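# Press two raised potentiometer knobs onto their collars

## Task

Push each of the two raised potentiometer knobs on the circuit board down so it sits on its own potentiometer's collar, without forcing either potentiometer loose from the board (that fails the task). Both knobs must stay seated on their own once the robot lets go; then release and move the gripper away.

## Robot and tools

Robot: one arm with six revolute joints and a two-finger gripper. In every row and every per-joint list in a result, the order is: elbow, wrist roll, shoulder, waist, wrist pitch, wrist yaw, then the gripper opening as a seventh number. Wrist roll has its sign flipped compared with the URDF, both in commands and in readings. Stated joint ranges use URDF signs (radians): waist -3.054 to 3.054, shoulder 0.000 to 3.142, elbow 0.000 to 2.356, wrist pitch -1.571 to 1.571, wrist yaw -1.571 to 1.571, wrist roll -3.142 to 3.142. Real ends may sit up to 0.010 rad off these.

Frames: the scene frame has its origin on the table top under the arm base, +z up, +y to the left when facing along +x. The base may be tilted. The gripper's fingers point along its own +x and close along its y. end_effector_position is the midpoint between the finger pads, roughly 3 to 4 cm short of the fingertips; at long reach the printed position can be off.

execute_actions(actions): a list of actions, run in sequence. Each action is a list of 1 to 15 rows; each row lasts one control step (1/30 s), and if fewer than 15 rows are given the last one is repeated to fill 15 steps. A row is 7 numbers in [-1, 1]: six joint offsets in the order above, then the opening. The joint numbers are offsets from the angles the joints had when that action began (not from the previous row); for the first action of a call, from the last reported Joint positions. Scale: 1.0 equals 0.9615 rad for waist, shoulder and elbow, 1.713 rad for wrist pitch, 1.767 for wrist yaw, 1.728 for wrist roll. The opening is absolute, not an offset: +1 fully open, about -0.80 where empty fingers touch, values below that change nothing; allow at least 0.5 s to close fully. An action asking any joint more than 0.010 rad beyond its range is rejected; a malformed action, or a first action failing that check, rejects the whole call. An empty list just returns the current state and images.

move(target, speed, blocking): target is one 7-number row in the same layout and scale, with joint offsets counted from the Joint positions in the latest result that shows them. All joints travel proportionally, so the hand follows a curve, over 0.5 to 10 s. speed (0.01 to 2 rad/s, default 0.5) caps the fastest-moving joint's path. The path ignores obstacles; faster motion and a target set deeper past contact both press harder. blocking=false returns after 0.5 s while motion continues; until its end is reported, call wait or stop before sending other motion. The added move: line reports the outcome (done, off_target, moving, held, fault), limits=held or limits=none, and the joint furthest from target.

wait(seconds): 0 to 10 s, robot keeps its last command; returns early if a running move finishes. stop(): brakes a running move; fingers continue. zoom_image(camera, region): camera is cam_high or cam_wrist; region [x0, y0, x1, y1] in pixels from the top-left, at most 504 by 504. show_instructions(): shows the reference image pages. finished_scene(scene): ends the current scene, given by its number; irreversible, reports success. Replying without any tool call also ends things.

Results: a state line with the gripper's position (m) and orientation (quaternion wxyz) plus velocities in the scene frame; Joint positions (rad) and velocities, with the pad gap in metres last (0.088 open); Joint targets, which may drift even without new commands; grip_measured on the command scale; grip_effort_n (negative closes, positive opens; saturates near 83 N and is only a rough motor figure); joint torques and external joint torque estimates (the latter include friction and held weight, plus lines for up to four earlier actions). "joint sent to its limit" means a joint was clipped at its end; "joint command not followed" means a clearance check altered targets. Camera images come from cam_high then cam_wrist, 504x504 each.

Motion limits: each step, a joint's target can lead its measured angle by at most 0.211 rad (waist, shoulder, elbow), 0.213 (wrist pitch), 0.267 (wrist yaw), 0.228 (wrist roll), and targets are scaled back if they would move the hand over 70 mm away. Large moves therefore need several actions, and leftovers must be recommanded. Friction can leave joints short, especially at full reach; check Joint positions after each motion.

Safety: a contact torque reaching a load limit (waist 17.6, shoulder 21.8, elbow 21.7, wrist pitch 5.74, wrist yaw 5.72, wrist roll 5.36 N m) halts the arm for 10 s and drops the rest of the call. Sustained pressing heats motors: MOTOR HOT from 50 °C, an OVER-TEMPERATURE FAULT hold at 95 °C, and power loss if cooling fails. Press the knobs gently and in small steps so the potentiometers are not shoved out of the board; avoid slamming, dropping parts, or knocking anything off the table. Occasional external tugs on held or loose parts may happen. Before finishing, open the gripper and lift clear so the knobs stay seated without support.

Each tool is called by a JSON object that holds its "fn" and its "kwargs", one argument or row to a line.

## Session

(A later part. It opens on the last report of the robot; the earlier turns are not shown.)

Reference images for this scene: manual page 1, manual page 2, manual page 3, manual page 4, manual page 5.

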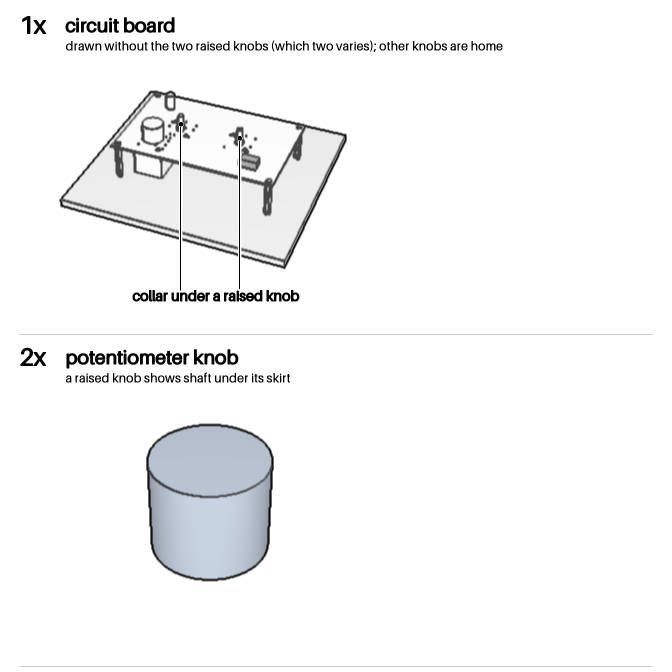

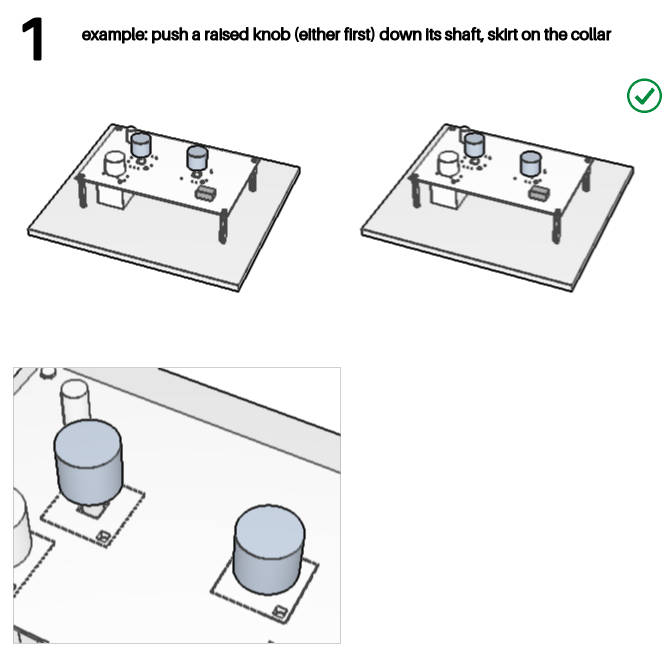

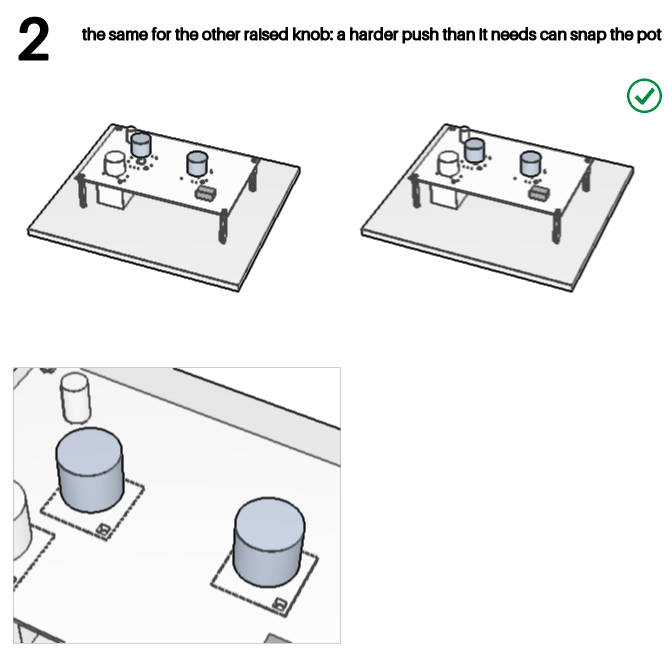

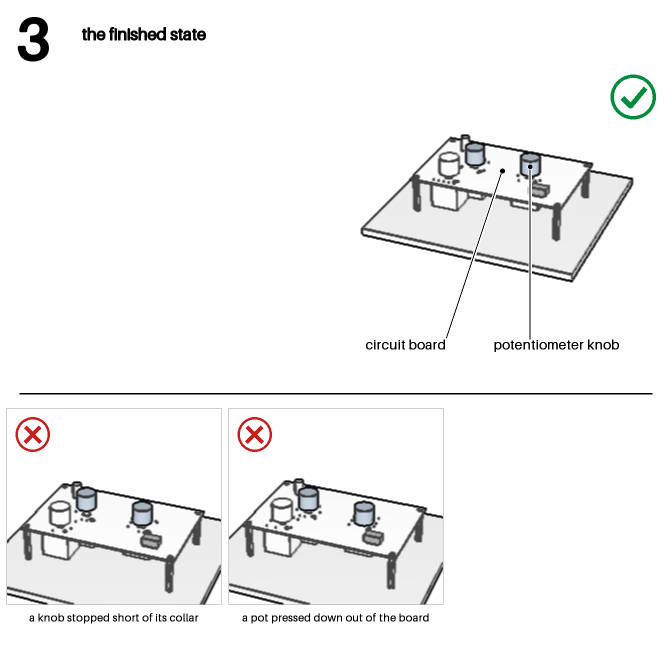

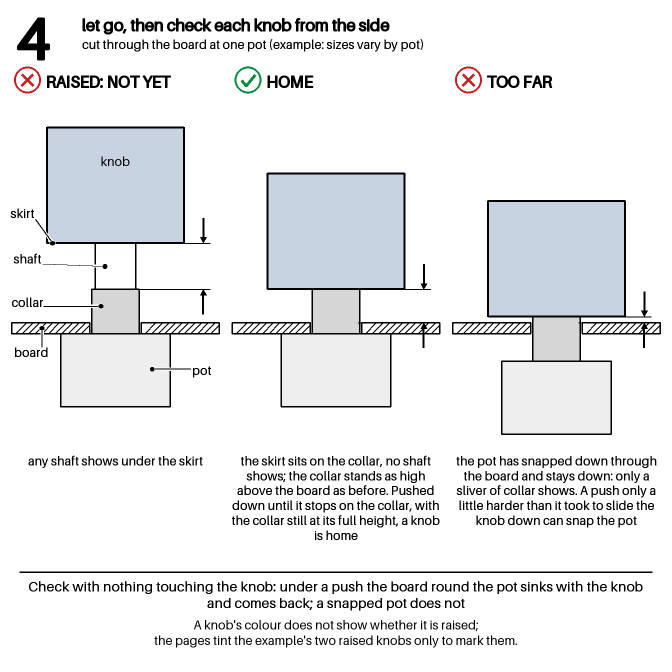

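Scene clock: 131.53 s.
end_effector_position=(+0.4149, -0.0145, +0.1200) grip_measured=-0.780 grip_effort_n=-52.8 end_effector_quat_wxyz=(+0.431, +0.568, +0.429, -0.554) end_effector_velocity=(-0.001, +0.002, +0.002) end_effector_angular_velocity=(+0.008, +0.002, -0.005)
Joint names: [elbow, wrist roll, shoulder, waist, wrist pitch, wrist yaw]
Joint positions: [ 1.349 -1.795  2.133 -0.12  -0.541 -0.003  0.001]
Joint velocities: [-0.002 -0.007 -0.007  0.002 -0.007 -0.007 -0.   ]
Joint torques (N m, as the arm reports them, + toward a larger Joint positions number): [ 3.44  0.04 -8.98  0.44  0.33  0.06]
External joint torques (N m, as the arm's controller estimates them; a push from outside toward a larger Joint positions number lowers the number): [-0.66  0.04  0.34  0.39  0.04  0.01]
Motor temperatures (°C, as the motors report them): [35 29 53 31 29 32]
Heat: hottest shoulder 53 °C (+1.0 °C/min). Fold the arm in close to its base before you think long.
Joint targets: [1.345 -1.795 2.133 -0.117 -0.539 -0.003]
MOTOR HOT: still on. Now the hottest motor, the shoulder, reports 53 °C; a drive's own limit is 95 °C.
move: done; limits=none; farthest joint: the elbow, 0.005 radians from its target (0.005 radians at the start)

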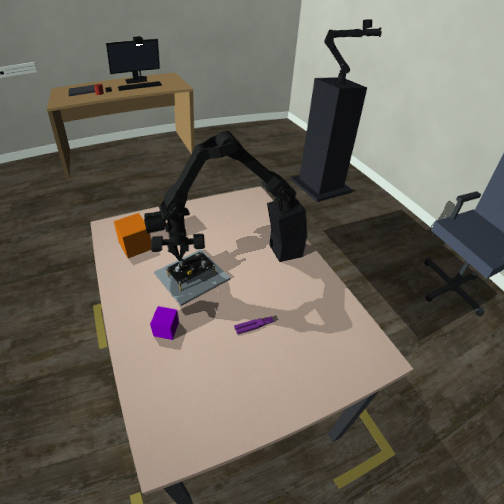

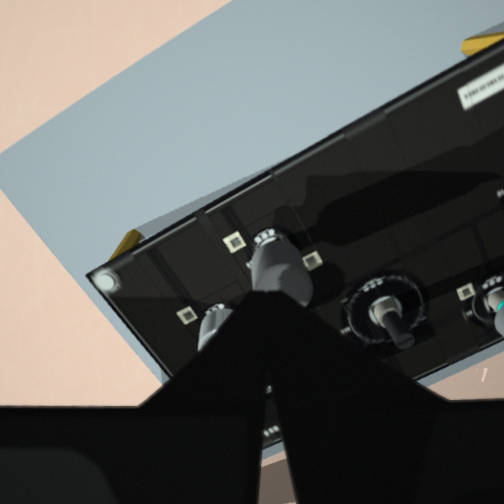

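{"fn": "move", "kwargs": {
  "target": [-0.005, 0, 0.0, -0.007, -0.006, 0, -0.79],
  "speed": 0.1
}}

{"fn": "execute_actions", "kwargs": {
  "actions": [
    [[-0.008,0,0.024,0,0,0,-0.79]],
    [[-0.008,0,0.016,0,0,0,-0.79]],
    [[-0.008,0,0.017,0,0,0,-0.79]]
  ]
}}

{"fn": "zoom_image", "kwargs": {
  "camera": "cam_wrist",
  "region": [200, 210, 320, 330]
}}

Scene clock: 139.97 s.
end_effector_position=(+0.4130, -0.0158, +0.1200) grip_measured=-0.780 grip_effort_n=-52.3 end_effector_quat_wxyz=(+0.428, +0.567, +0.430, -0.557) end_effector_velocity=(-0.005, +0.002, +0.000) end_effector_angular_velocity=(+0.009, +0.022, +0.010)
Joint names: [elbow, wrist roll, shoulder, waist, wrist pitch, wrist yaw]
Joint positions: [ 1.349 -1.795  2.133 -0.123 -0.549 -0.003  0.001]
Joint velocities: [-0.002  0.007 -0.002  0.002 -0.022 -0.007 -0.   ]
Joint torques (N m, as the arm reports them, + toward a larger Joint positions number): [ 3.64  0.   -8.96 -0.3   0.13  0.05]
External joint torques (N m, as the arm's controller estimates them; a push from outside toward a larger Joint positions number lowers the number): [-0.41  0.    0.29 -0.41 -0.15  0.  ]
Motor temperatures (°C, as the motors report them): [35 29 53 31 29 32]
Heat: hottest shoulder 53 °C (-1.0 °C/min). Fold the arm in close to its base before you think long.
Joint targets: [1.345 -1.795 2.133 -0.127 -0.551 -0.003]
MOTOR HOT: still on. Now the hottest motor, the shoulder, reports 53 °C; a drive's own limit is 95 °C.
move: done; limits=none; farthest joint: the elbow, 0.005 radians from its target (0.005 radians at the start)

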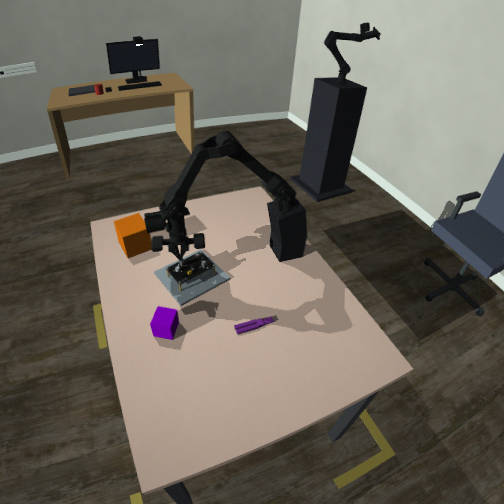

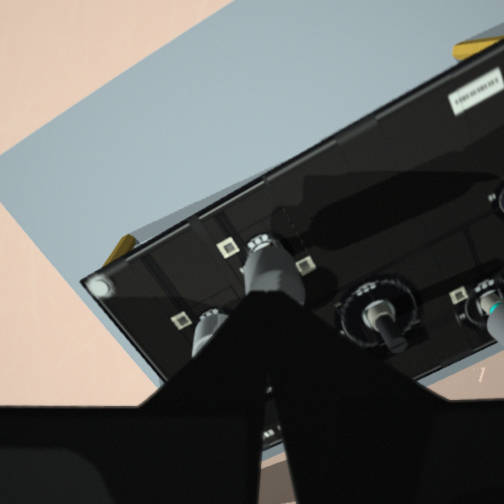

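Scene clock: 141.47 s.
end_effector_position=(+0.4101, -0.0156, +0.1151) grip_measured=-0.780 grip_effort_n=-52.3 end_effector_quat_wxyz=(+0.425, +0.563, +0.433, -0.561) end_effector_velocity=(-0.005, +0.000, +0.000) end_effector_angular_velocity=(+0.008, +0.021, +0.020)
Joint names: [elbow, wrist roll, shoulder, waist, wrist pitch, wrist yaw]
Joint positions: [ 1.349 -1.795  2.146 -0.123 -0.55  -0.003  0.001]
Joint velocities: [-0.002  0.022 -0.002 -0.002 -0.022 -0.007 -0.   ]
Joint torques (N m, as the arm reports them, + toward a larger Joint positions number): [ 3.2   0.03 -7.05  0.06  0.2   0.08]
External joint torques (N m, as the arm's controller estimates them; a push from outside toward a larger Joint positions number lowers the number): [-0.77  0.03  2.2   0.   -0.04  0.03]
External joint torques at the end of the 1st action: [-0.63  0.    1.42 -0.02 -0.03  0.02]
External joint torques at the end of the 2nd action: [-0.86  0.02  2.01 -0.03 -0.08 -0.02]
Motor temperatures (°C, as the motors report them): [35 29 53 31 29 32]
Heat: hottest shoulder 53 °C (-1.0 °C/min). Fold the arm in close to its base before you think long.
Joint targets: [1.342 -1.795 2.161 -0.123 -0.550 -0.003]
MOTOR HOT: still on. Now the hottest motor, the shoulder, reports 53 °C; a drive's own limit is 95 °C.

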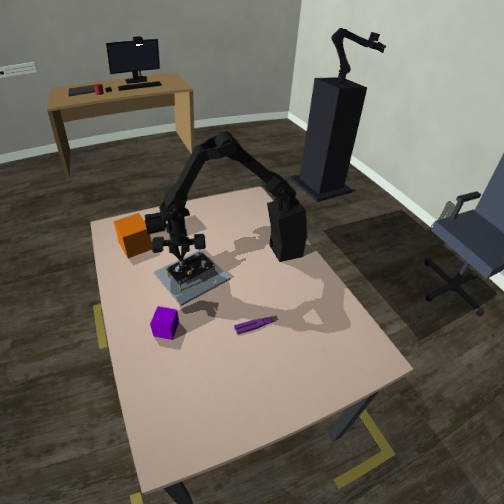

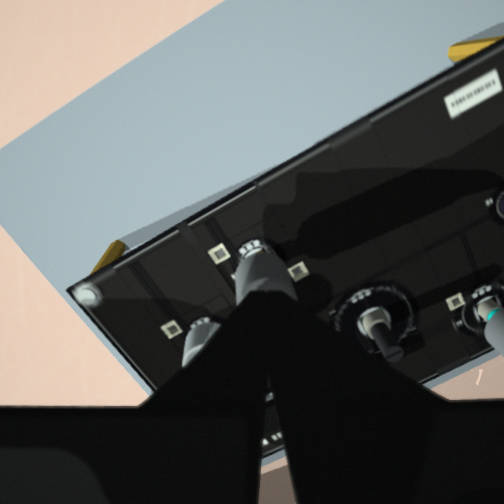

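Region (200, 210, 320, 330) of cam_wrist's 504x504 image, scaled by 4.200, with more detail than that image has.

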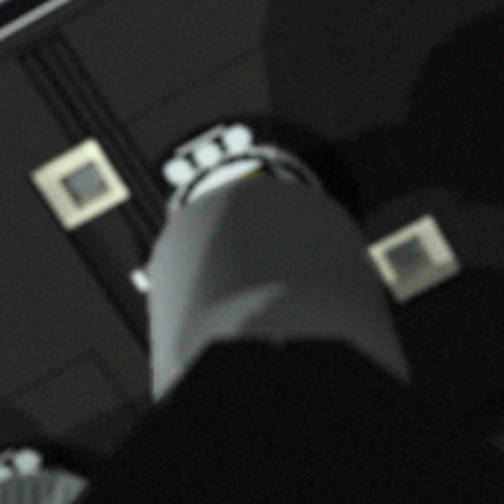

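{"fn": "execute_actions", "kwargs": {
  "actions": [
    [[-0.01,0,0.021,0,0.004,0,-0.79]],
    [[-0.012,0,0.024,0,0.004,0,-0.79]]
  ]
}}

Scene clock: 144.87 s.
end_effector_position=(+0.4100, -0.0156, +0.1134) grip_measured=-0.780 grip_effort_n=-52.8 end_effector_quat_wxyz=(+0.425, +0.563, +0.434, -0.561) end_effector_velocity=(-0.003, +0.002, -0.001) end_effector_angular_velocity=(+0.022, +0.011, +0.005)
Joint names: [elbow, wrist roll, shoulder, waist, wrist pitch, wrist yaw]
Joint positions: [ 1.349 -1.795  2.15  -0.123 -0.546 -0.003  0.001]
Joint velocities: [-0.002  0.007  0.002 -0.002 -0.007 -0.022  0.   ]
Joint torques (N m, as the arm reports them, + toward a larger Joint positions number): [ 2.95  0.01 -6.52  0.1   0.58  0.05]
External joint torques (N m, as the arm's controller estimates them; a push from outside toward a larger Joint positions number lowers the number): [-0.96  0.01  2.66 -0.03  0.34  0.01]
External joint torques at the end of the 1st action: [-0.95  0.01  2.51 -0.04  0.21  0.03]
Motor temperatures (°C, as the motors report them): [35 29 53 31 29 32]
Heat: hottest shoulder 53 °C (-2.0 °C/min). Fold the arm in close to its base before you think long.
Joint targets: [1.338 -1.795 2.171 -0.123 -0.540 -0.003]
MOTOR HOT: still on. Now the hottest motor, the shoulder, reports 53 °C; a drive's own limit is 95 °C.

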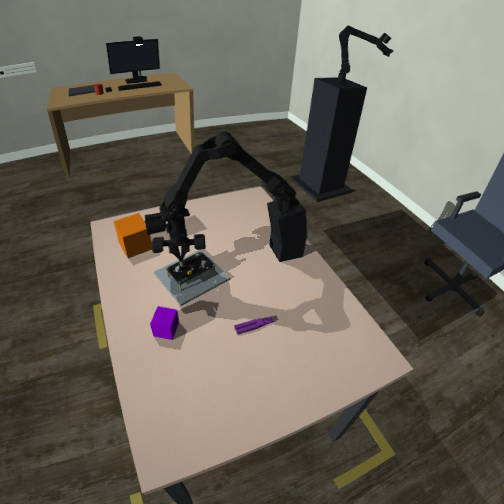

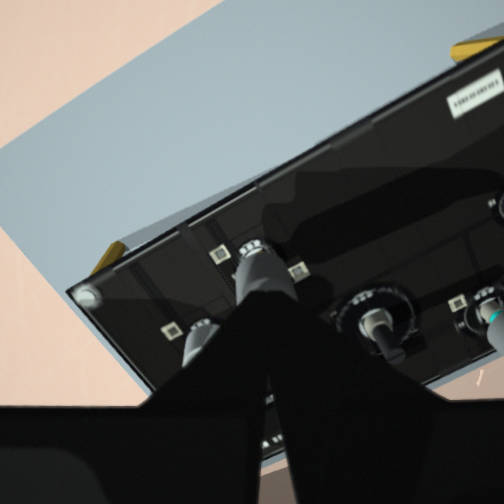

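{"fn": "execute_actions", "kwargs": {
  "actions": [
    [[-0.013,0,0.027,0,0.003,0,-0.79]]
  ]
}}

Scene clock: 149.30 s.
end_effector_position=(+0.4097, -0.0156, +0.1127) grip_measured=-0.780 grip_effort_n=-52.3 end_effector_quat_wxyz=(+0.425, +0.562, +0.434, -0.561) end_effector_velocity=(-0.002, +0.000, +0.000) end_effector_angular_velocity=(+0.007, +0.007, -0.010)
Joint names: [elbow, wrist roll, shoulder, waist, wrist pitch, wrist yaw]
Joint positions: [ 1.349 -1.795  2.152 -0.123 -0.545 -0.003  0.001]
Joint velocities: [-0.002 -0.007 -0.002 -0.002 -0.007 -0.007 -0.   ]
Joint torques (N m, as the arm reports them, + toward a larger Joint positions number): [ 2.66  0.   -5.95  0.06  0.51  0.06]
External joint torques (N m, as the arm's controller estimates them; a push from outside toward a larger Joint positions number lowers the number): [-1.3   0.    3.29  0.06  0.26  0.01]
Motor temperatures (°C, as the motors report them): [35 29 53 31 29 32]
Heat: hottest shoulder 53 °C (-2.0 °C/min). Fold the arm in close to its base before you think long.
Joint targets: [1.337 -1.795 2.176 -0.123 -0.541 -0.003]
MOTOR HOT: still on. Now the hottest motor, the shoulder, reports 53 °C; a drive's own limit is 95 °C.

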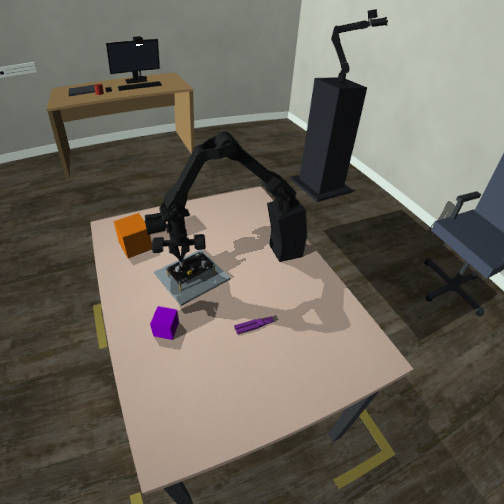

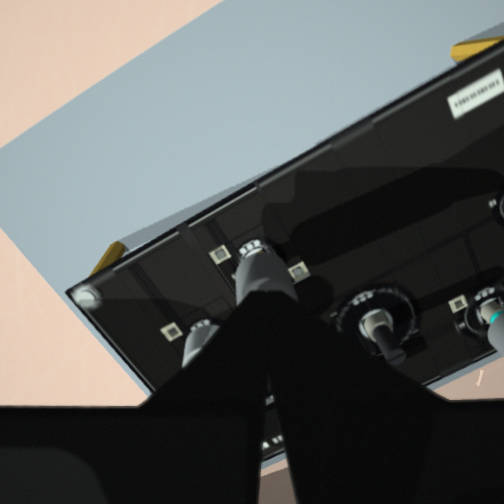

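{"fn": "execute_actions", "kwargs": {
  "actions": []
}}

Scene clock: 164.63 s.
end_effector_position=(+0.4097, -0.0156, +0.1127) grip_measured=-0.780 grip_effort_n=-52.8 end_effector_quat_wxyz=(+0.425, +0.562, +0.434, -0.561) end_effector_velocity=(-0.002, -0.002, +0.000) end_effector_angular_velocity=(+0.006, +0.007, +0.015)
Joint names: [elbow, wrist roll, shoulder, waist, wrist pitch, wrist yaw]
Joint positions: [ 1.349 -1.795  2.152 -0.123 -0.545 -0.003  0.001]
Joint velocities: [-0.002  0.022 -0.002 -0.007 -0.007 -0.007 -0.   ]
Joint torques (N m, as the arm reports them, + toward a larger Joint positions number): [ 2.82  0.   -5.98 -0.03  0.49  0.04]
External joint torques (N m, as the arm's controller estimates them; a push from outside toward a larger Joint positions number lowers the number): [-1.1   0.    3.24 -0.03  0.25 -0.02]
Motor temperatures (°C, as the motors report them): [35 29 51 31 30 32]
Heat: hottest shoulder 51 °C (-3.0 °C/min). Fold the arm in close to its base before you think long.
Joint targets: [1.337 -1.795 2.176 -0.123 -0.541 -0.003]
MOTOR HOT: still on. Now the hottest motor, the shoulder, reports 51 °C; a drive's own limit is 95 °C.

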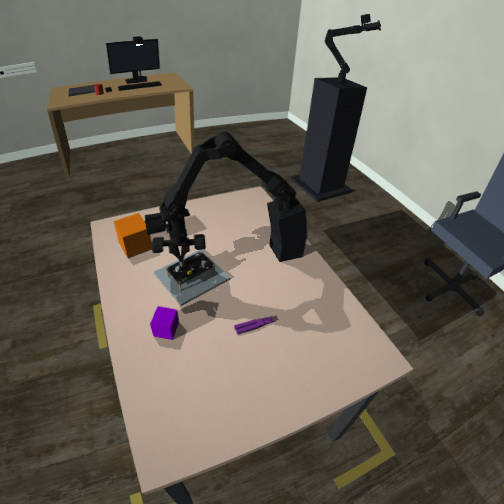

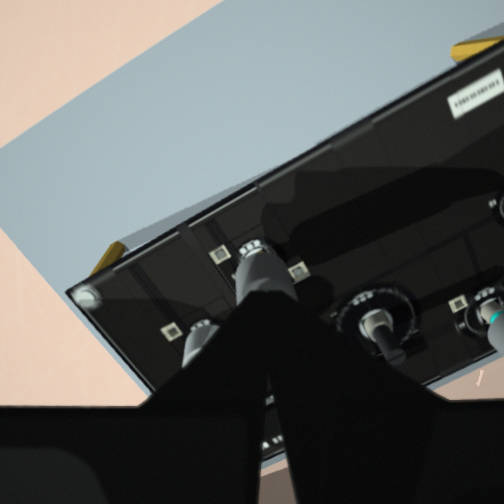

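{"fn": "execute_actions", "kwargs": {
  "actions": [
    [[-0.015,0,0.030,0,0.003,0,-0.79]]
  ]
}}

{"fn": "execute_actions", "kwargs": {
  "actions": [
    [[-0.016,0,0.033,0,0.003,0,-0.79]]
  ]
}}

Scene clock: 168.27 s.
end_effector_position=(+0.4095, -0.0156, +0.1120) grip_measured=-0.780 grip_effort_n=-52.8 end_effector_quat_wxyz=(+0.424, +0.562, +0.434, -0.562) end_effector_velocity=(-0.002, -0.002, +0.000) end_effector_angular_velocity=(-0.008, +0.008, -0.010)
Joint names: [elbow, wrist roll, shoulder, waist, wrist pitch, wrist yaw]
Joint positions: [ 1.349 -1.795  2.154 -0.123 -0.544 -0.003  0.001]
Joint velocities: [-0.002 -0.007 -0.002 -0.002 -0.007  0.007 -0.   ]
Joint torques (N m, as the arm reports them, + toward a larger Joint positions number): [ 2.4  -0.01 -5.71  0.15  0.5   0.05]
External joint torques (N m, as the arm's controller estimates them; a push from outside toward a larger Joint positions number lowers the number): [-1.55  0.    3.54  0.18  0.25 -0.01]
Motor temperatures (°C, as the motors report them): [35 29 51 31 30 32]
Heat: hottest shoulder 51 °C (-3.0 °C/min). Fold the arm in close to its base before you think long.
Joint targets: [1.335 -1.795 2.181 -0.123 -0.540 -0.003]
MOTOR HOT: still on. Now the hottest motor, the shoulder, reports 51 °C; a drive's own limit is 95 °C.

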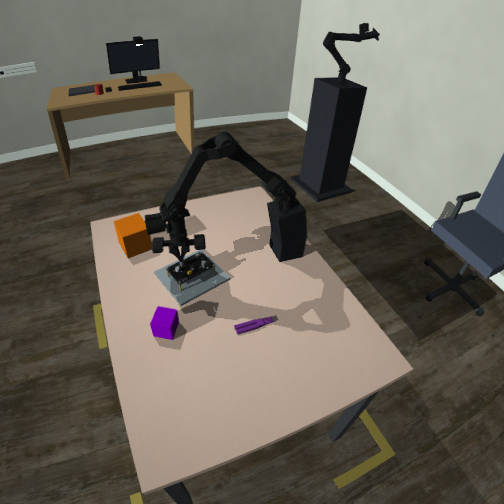

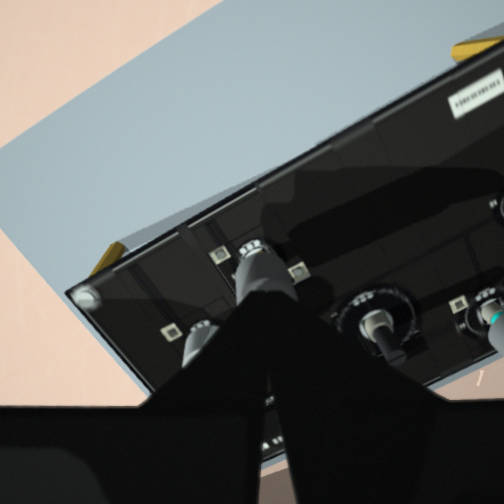

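Scene clock: 168.77 s.
end_effector_position=(+0.4091, -0.0155, +0.1112) grip_measured=-0.780 grip_effort_n=-52.3 end_effector_quat_wxyz=(+0.424, +0.562, +0.435, -0.562) end_effector_velocity=(-0.002, +0.000, +0.000) end_effector_angular_velocity=(+0.007, +0.007, +0.005)
Joint names: [elbow, wrist roll, shoulder, waist, wrist pitch, wrist yaw]
Joint positions: [ 1.349 -1.795  2.157 -0.123 -0.544 -0.003  0.001]
Joint velocities: [-0.002  0.007 -0.002 -0.002 -0.007 -0.007  0.   ]
Joint torques (N m, as the arm reports them, + toward a larger Joint positions number): [ 2.4   0.03 -5.33 -0.03  0.49  0.08]
External joint torques (N m, as the arm's controller estimates them; a push from outside toward a larger Joint positions number lowers the number): [-1.53  0.03  3.92 -0.1   0.25  0.03]
Motor temperatures (°C, as the motors report them): [35 29 51 31 30 32]
Heat: hottest shoulder 51 °C (-3.0 °C/min). Fold the arm in close to its base before you think long.
Joint targets: [1.334 -1.795 2.186 -0.123 -0.539 -0.003]
MOTOR HOT: still on. Now the hottest motor, the shoulder, reports 51 °C; a drive's own limit is 95 °C.

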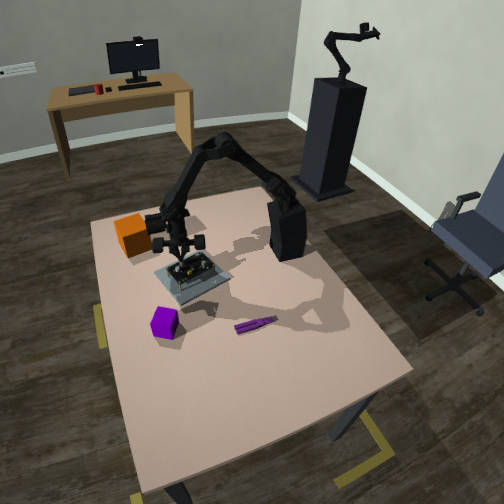

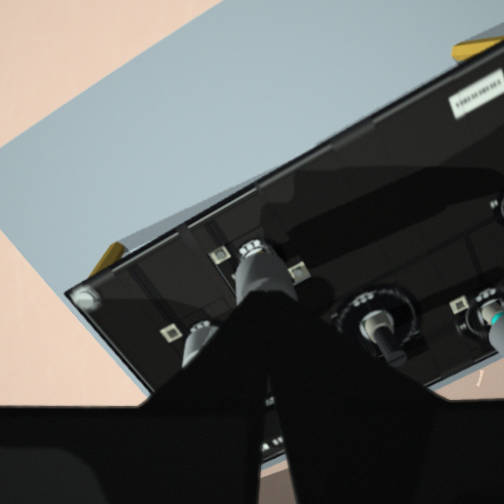

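{"fn": "zoom_image", "kwargs": {
  "camera": "cam_wrist",
  "region": [160,200,360,380]
}}

Region (160, 200, 360, 380) of cam_wrist's 504x504 image, scaled by 2.520, with more detail than that image has; it fills the top 454 rows of this view, and the rest is white.

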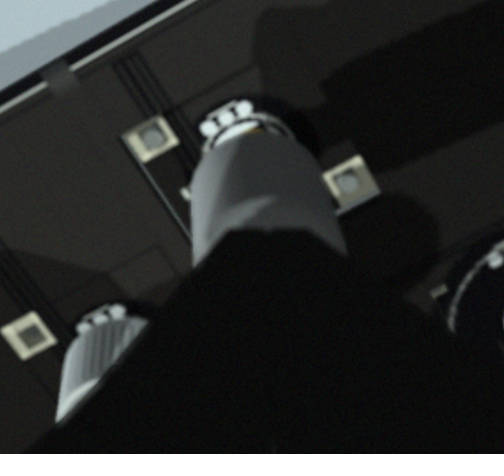

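{"fn": "execute_actions", "kwargs": {
  "actions": [
    [[-0.018,0,0.036,0,0.003,0,-0.79]]
  ]
}}

{"fn": "execute_actions", "kwargs": {
  "actions": [
    [[-0.019,0,0.039,0,0.003,0,-0.79]]
  ]
}}

Scene clock: 175.23 s.
end_effector_position=(+0.4089, -0.0155, +0.1105) grip_measured=-0.780 grip_effort_n=-52.3 end_effector_quat_wxyz=(+0.424, +0.561, +0.435, -0.562) end_effector_velocity=(-0.002, +0.000, +0.000) end_effector_angular_velocity=(+0.021, +0.006, +0.000)
Joint names: [elbow, wrist roll, shoulder, waist, wrist pitch, wrist yaw]
Joint positions: [ 1.349 -1.795  2.159 -0.123 -0.543 -0.003  0.001]
Joint velocities: [-0.002  0.007 -0.002 -0.007 -0.007 -0.022 -0.   ]
Joint torques (N m, as the arm reports them, + toward a larger Joint positions number): [ 2.24 -0.02 -5.01  0.04  0.52  0.05]
External joint torques (N m, as the arm's controller estimates them; a push from outside toward a larger Joint positions number lowers the number): [-1.68 -0.02  4.24  0.08  0.28 -0.01]
Motor temperatures (°C, as the motors report them): [35 29 50 31 30 32]
Heat: hottest shoulder 50 °C (-4.0 °C/min). Fold the arm in close to its base before you think long.
Joint targets: [1.332 -1.795 2.191 -0.123 -0.539 -0.003]
MOTOR HOT: still on. Now the hottest motor, the shoulder, reports 50 °C; a drive's own limit is 95 °C.

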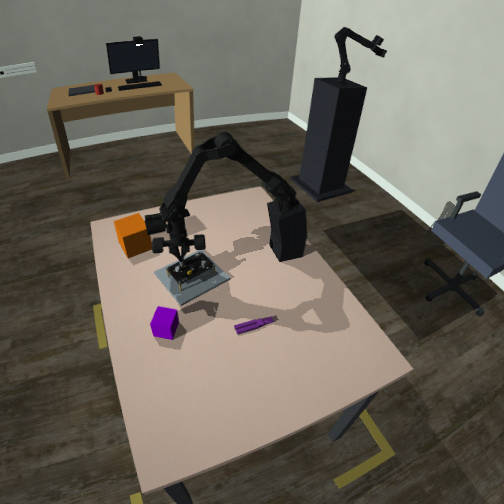

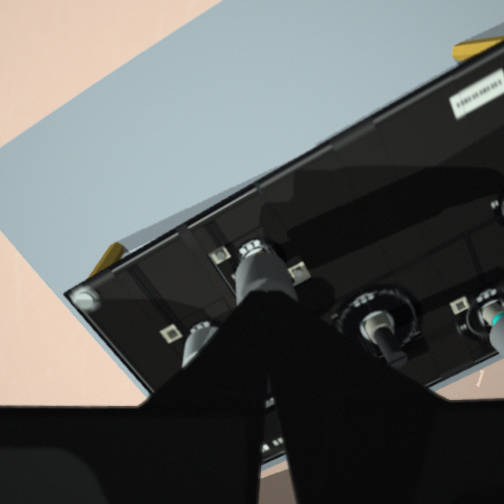

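Scene clock: 175.73 s.
end_effector_position=(+0.4085, -0.0155, +0.1097) grip_measured=-0.780 grip_effort_n=-52.3 end_effector_quat_wxyz=(+0.423, +0.561, +0.435, -0.563) end_effector_velocity=(-0.001, +0.002, +0.002) end_effector_angular_velocity=(+0.008, +0.002, +0.024)
Joint names: [elbow, wrist roll, shoulder, waist, wrist pitch, wrist yaw]
Joint positions: [ 1.349 -1.795  2.16  -0.123 -0.542 -0.003  0.001]
Joint velocities: [-0.002  0.022 -0.007  0.002 -0.007 -0.007  0.   ]
Joint torques (N m, as the arm reports them, + toward a larger Joint positions number): [ 2.07  0.   -4.83  0.1   0.47  0.07]
External joint torques (N m, as the arm's controller estimates them; a push from outside toward a larger Joint positions number lowers the number): [-1.84  0.    4.44  0.03  0.24  0.02]
Motor temperatures (°C, as the motors report them): [35 29 50 31 30 32]
Heat: hottest shoulder 50 °C (-4.1 °C/min). Fold the arm in close to its base before you think long.
Joint targets: [1.331 -1.795 2.196 -0.123 -0.538 -0.003]
MOTOR HOT: still on. Now the hottest motor, the shoulder, reports 50 °C; a drive's own limit is 95 °C.

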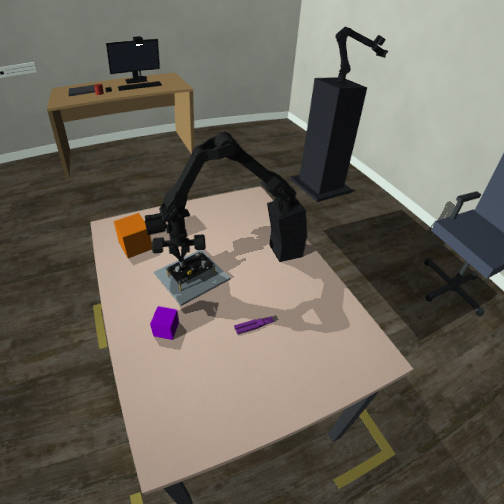

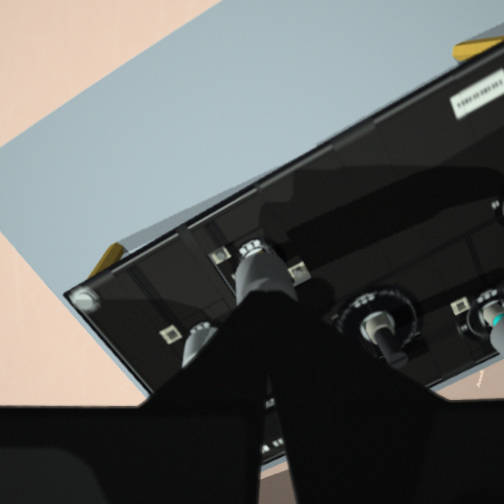

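{"fn": "zoom_image", "kwargs": {
  "camera": "cam_wrist",
  "region": [320,260,504,400]
}}

{"fn": "zoom_image", "kwargs": {
  "camera": "cam_wrist",
  "region": [230,230,310,290]
}}

Region (320, 260, 504, 400) of cam_wrist's 504x504 image, scaled by 2.739, with more detail than that image has; it fills the top 383 rows of this view, and the rest is white.

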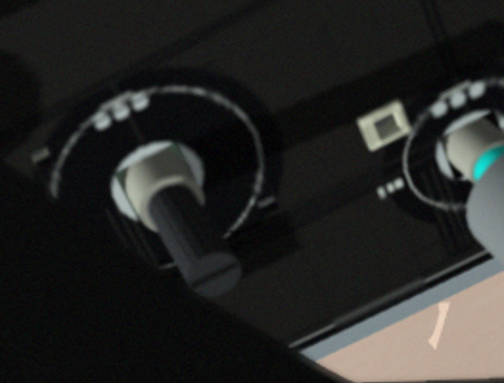

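Region (230, 230, 310, 290) of cam_wrist's 504x504 image, scaled by 6.300, with more detail than that image has; it fills the top 378 rows of this view, and the rest is white.

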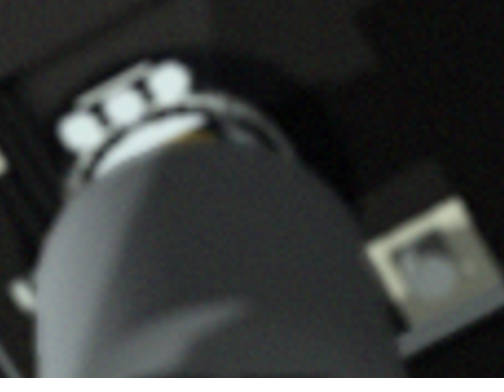

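{"fn": "execute_actions", "kwargs": {
  "actions": [
    [[-0.021,0,0.042,0,0.003,0,-0.79]]
  ]
}}

{"fn": "execute_actions", "kwargs": {
  "actions": [
    [[-0.022,0,0.045,0,0.003,0,-0.79]]
  ]
}}

Scene clock: 189.43 s.
end_effector_position=(+0.4083, -0.0155, +0.1087) grip_measured=-0.780 grip_effort_n=-52.3 end_effector_quat_wxyz=(+0.423, +0.561, +0.435, -0.563) end_effector_velocity=(-0.002, +0.000, +0.000) end_effector_angular_velocity=(+0.007, +0.007, +0.020)
Joint names: [elbow, wrist roll, shoulder, waist, wrist pitch, wrist yaw]
Joint positions: [ 1.349 -1.795  2.163 -0.123 -0.54  -0.003  0.001]
Joint velocities: [-0.002  0.022 -0.002 -0.002 -0.007 -0.007 -0.   ]
Joint torques (N m, as the arm reports them, + toward a larger Joint positions number): [ 1.87  0.01 -4.5   0.04  0.43  0.04]
External joint torques (N m, as the arm's controller estimates them; a push from outside toward a larger Joint positions number lowers the number): [-2.04  0.01  4.73  0.    0.19 -0.01]
Motor temperatures (°C, as the motors report them): [34 29 49 31 30 32]
Heat: hottest shoulder 49 °C (-3.0 °C/min). Fold the arm in close to its base before you think long.
Joint targets: [1.329 -1.795 2.201 -0.123 -0.537 -0.003]
MOTOR HOT: still on. Now the hottest motor, the shoulder, reports 49 °C; a drive's own limit is 95 °C.

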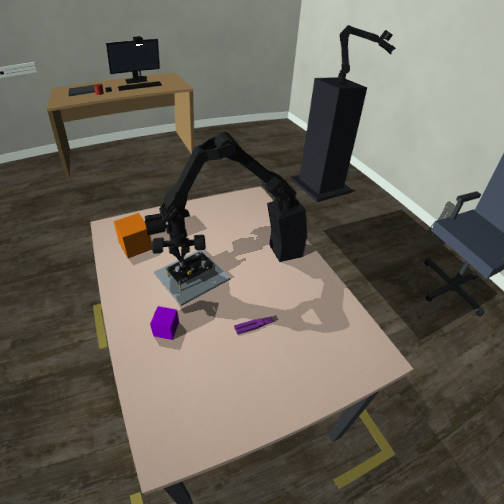

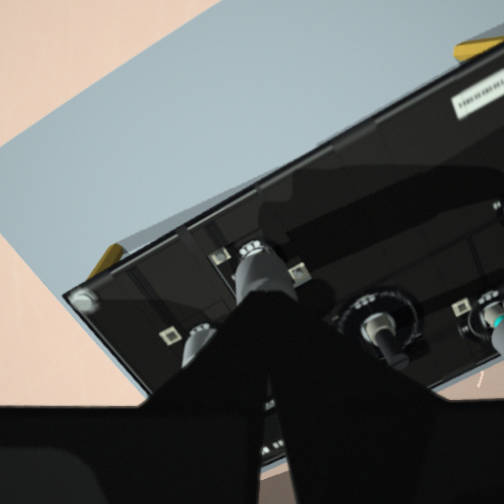

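Scene clock: 189.93 s.
end_effector_position=(+0.4080, -0.0155, +0.1069) grip_measured=-0.780 grip_effort_n=-52.8 end_effector_quat_wxyz=(+0.423, +0.560, +0.436, -0.563) end_effector_velocity=(-0.003, -0.002, -0.001) end_effector_angular_velocity=(+0.006, +0.012, +0.000)
Joint names: [elbow, wrist roll, shoulder, waist, wrist pitch, wrist yaw]
Joint positions: [ 1.349 -1.795  2.168 -0.123 -0.536 -0.003  0.001]
Joint velocities: [-0.002  0.007  0.002 -0.007 -0.007 -0.007 -0.   ]
Joint torques (N m, as the arm reports them, + toward a larger Joint positions number): [ 1.85  0.01 -4.41  0.11  0.27  0.06]
External joint torques (N m, as the arm's controller estimates them; a push from outside toward a larger Joint positions number lowers the number): [-2.07  0.01  4.87  0.06  0.03  0.01]
Motor temperatures (°C, as the motors report them): [34 29 49 31 30 32]
Heat: hottest shoulder 49 °C (-3.0 °C/min). Fold the arm in close to its base before you think long.
Joint targets: [1.328 -1.795 2.207 -0.123 -0.535 -0.003]
MOTOR HOT: still on. Now the hottest motor, the shoulder, reports 49 °C; a drive's own limit is 95 °C.

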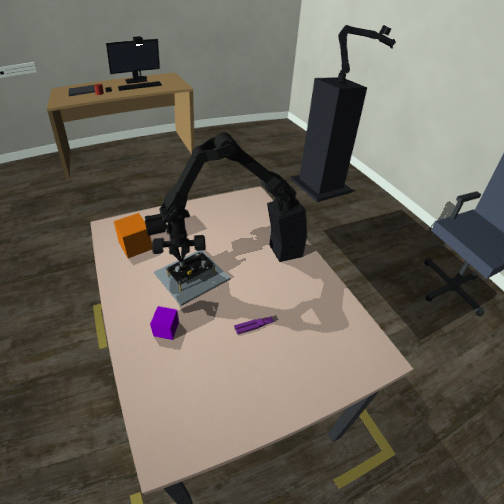

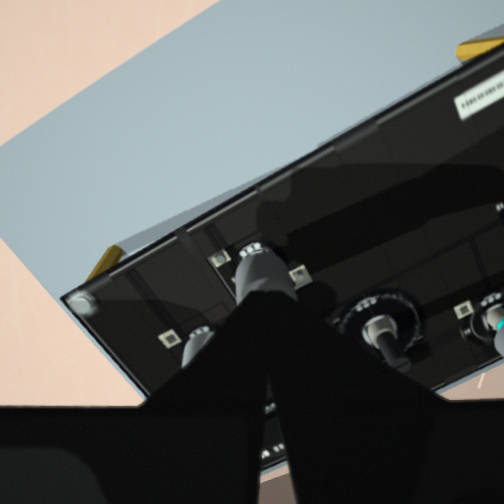

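Sliding has begun. Hold at a slightly lower lead.

{"fn": "execute_actions", "kwargs": {
  "actions": [
    [[-0.021,0,0.043,0,0.003,0,-0.79]]
  ]
}}

{"fn": "execute_actions", "kwargs": {
  "actions": [
    [[-0.021,0,0.043,0,0.003,0,-0.79]]
  ]
}}

Scene clock: 193.37 s.
end_effector_position=(+0.4082, -0.0155, +0.1059) grip_measured=-0.780 grip_effort_n=-52.3 end_effector_quat_wxyz=(+0.423, +0.561, +0.435, -0.563) end_effector_velocity=(-0.002, +0.002, +0.001) end_effector_angular_velocity=(+0.008, +0.007, +0.024)
Joint names: [elbow, wrist roll, shoulder, waist, wrist pitch, wrist yaw]
Joint positions: [ 1.349 -1.795  2.171 -0.123 -0.533 -0.003  0.001]
Joint velocities: [-0.002  0.022 -0.002  0.002 -0.007 -0.007 -0.   ]
Joint torques (N m, as the arm reports them, + toward a larger Joint positions number): [ 1.95  0.03 -4.34  0.04  0.31  0.04]
External joint torques (N m, as the arm's controller estimates them; a push from outside toward a larger Joint positions number lowers the number): [-1.91  0.03  4.88 -0.07  0.08 -0.01]
Motor temperatures (°C, as the motors report them): [34 29 48 31 30 32]
Heat: hottest shoulder 48 °C (-5.1 °C/min). Fold the arm in close to its base before you think long.
Joint targets: [1.329 -1.795 2.209 -0.123 -0.531 -0.003]
MOTOR HOT: still on. Now the hottest motor, the shoulder, reports 48 °C; a drive's own limit is 95 °C.

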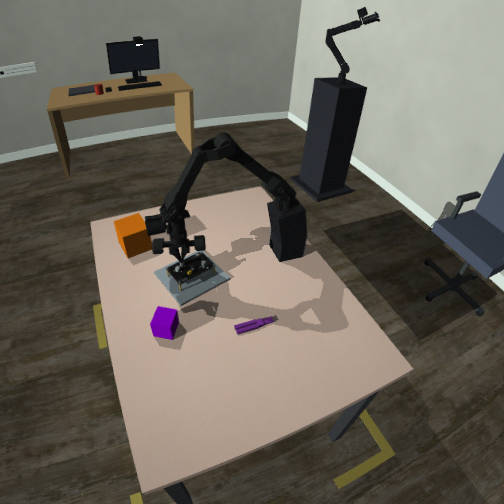

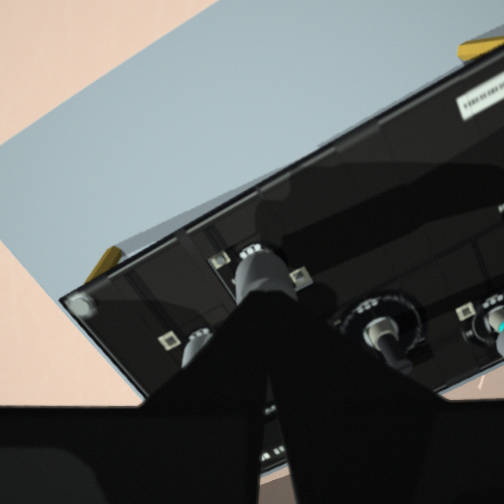

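Scene clock: 193.87 s.
end_effector_position=(+0.4083, -0.0154, +0.1048) grip_measured=-0.780 grip_effort_n=-52.8 end_effector_quat_wxyz=(+0.423, +0.561, +0.435, -0.563) end_effector_velocity=(-0.002, -0.002, +0.000) end_effector_angular_velocity=(-0.008, +0.008, -0.010)
Joint names: [elbow, wrist roll, shoulder, waist, wrist pitch, wrist yaw]
Joint positions: [ 1.349 -1.795  2.174 -0.123 -0.53  -0.003  0.001]
Joint velocities: [-0.002 -0.007 -0.002 -0.002 -0.007  0.007 -0.   ]
Joint torques (N m, as the arm reports them, + toward a larger Joint positions number): [ 1.91 -0.01 -4.35  0.02  0.31  0.06]
External joint torques (N m, as the arm's controller estimates them; a push from outside toward a larger Joint positions number lowers the number): [-1.89 -0.01  4.86 -0.01  0.09  0.  ]
Motor temperatures (°C, as the motors report them): [34 29 48 31 30 32]
Heat: hottest shoulder 48 °C (-5.1 °C/min). Fold the arm in close to its base before you think long.
Joint targets: [1.329 -1.795 2.212 -0.123 -0.528 -0.003]
MOTOR HOT: still on. Now the hottest motor, the shoulder, reports 48 °C; a drive's own limit is 95 °C.

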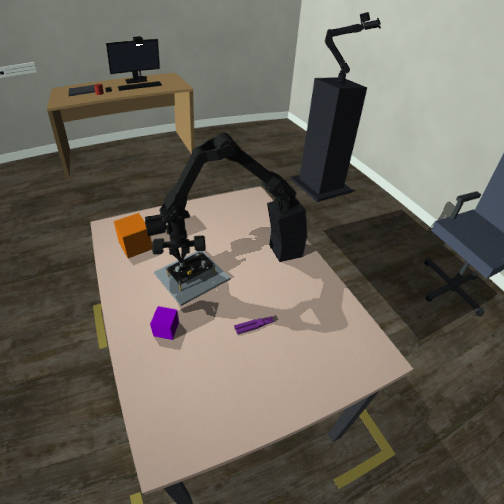

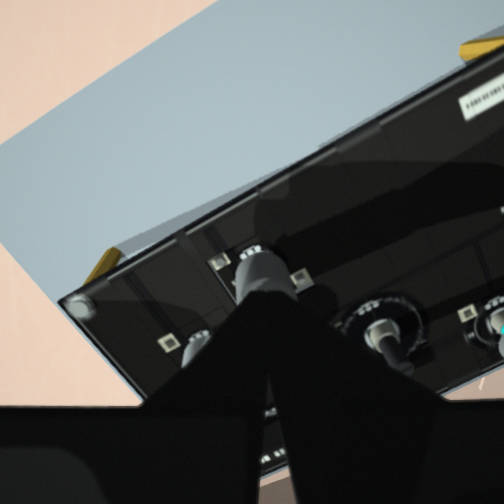

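{"fn": "execute_actions", "kwargs": {
  "actions": [
    [[-0.021,0,0.043,0,0.003,0,-0.79]],
    [[-0.021,0,0.043,0,0.003,0,-0.79]]
  ]
}}

Scene clock: 197.33 s.
end_effector_position=(+0.4082, -0.0154, +0.1027) grip_measured=-0.780 grip_effort_n=-52.3 end_effector_quat_wxyz=(+0.423, +0.561, +0.435, -0.563) end_effector_velocity=(-0.005, -0.004, +0.001) end_effector_angular_velocity=(-0.008, +0.022, -0.014)
Joint names: [elbow, wrist roll, shoulder, waist, wrist pitch, wrist yaw]
Joint positions: [ 1.349 -1.795  2.179 -0.123 -0.524 -0.003  0.001]
Joint velocities: [-0.002 -0.007 -0.002 -0.007 -0.022  0.007 -0.   ]
Joint torques (N m, as the arm reports them, + toward a larger Joint positions number): [ 1.85 -0.01 -4.31  0.17  0.37  0.05]
External joint torques (N m, as the arm's controller estimates them; a push from outside toward a larger Joint positions number lowers the number): [-1.96 -0.01  4.94  0.24  0.15 -0.01]
External joint torques at the end of the 1st action: [-2.06  0.02  4.95  0.13  0.05 -0.01]
Motor temperatures (°C, as the motors report them): [34 29 48 31 30 32]
Heat: hottest shoulder 48 °C (-5.0 °C/min). Fold the arm in close to its base before you think long.
Joint targets: [1.329 -1.795 2.218 -0.123 -0.521 -0.003]
MOTOR HOT: still on. Now the hottest motor, the shoulder, reports 48 °C; a drive's own limit is 95 °C.

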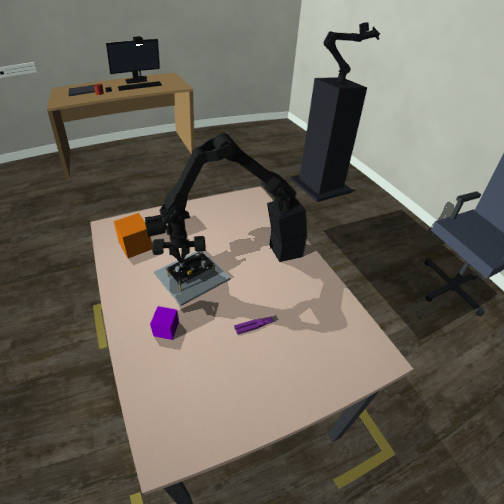

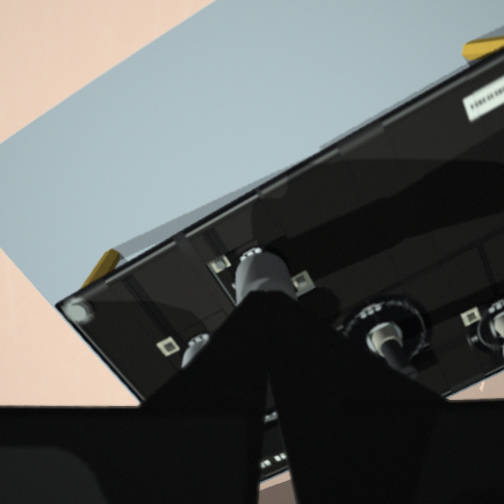

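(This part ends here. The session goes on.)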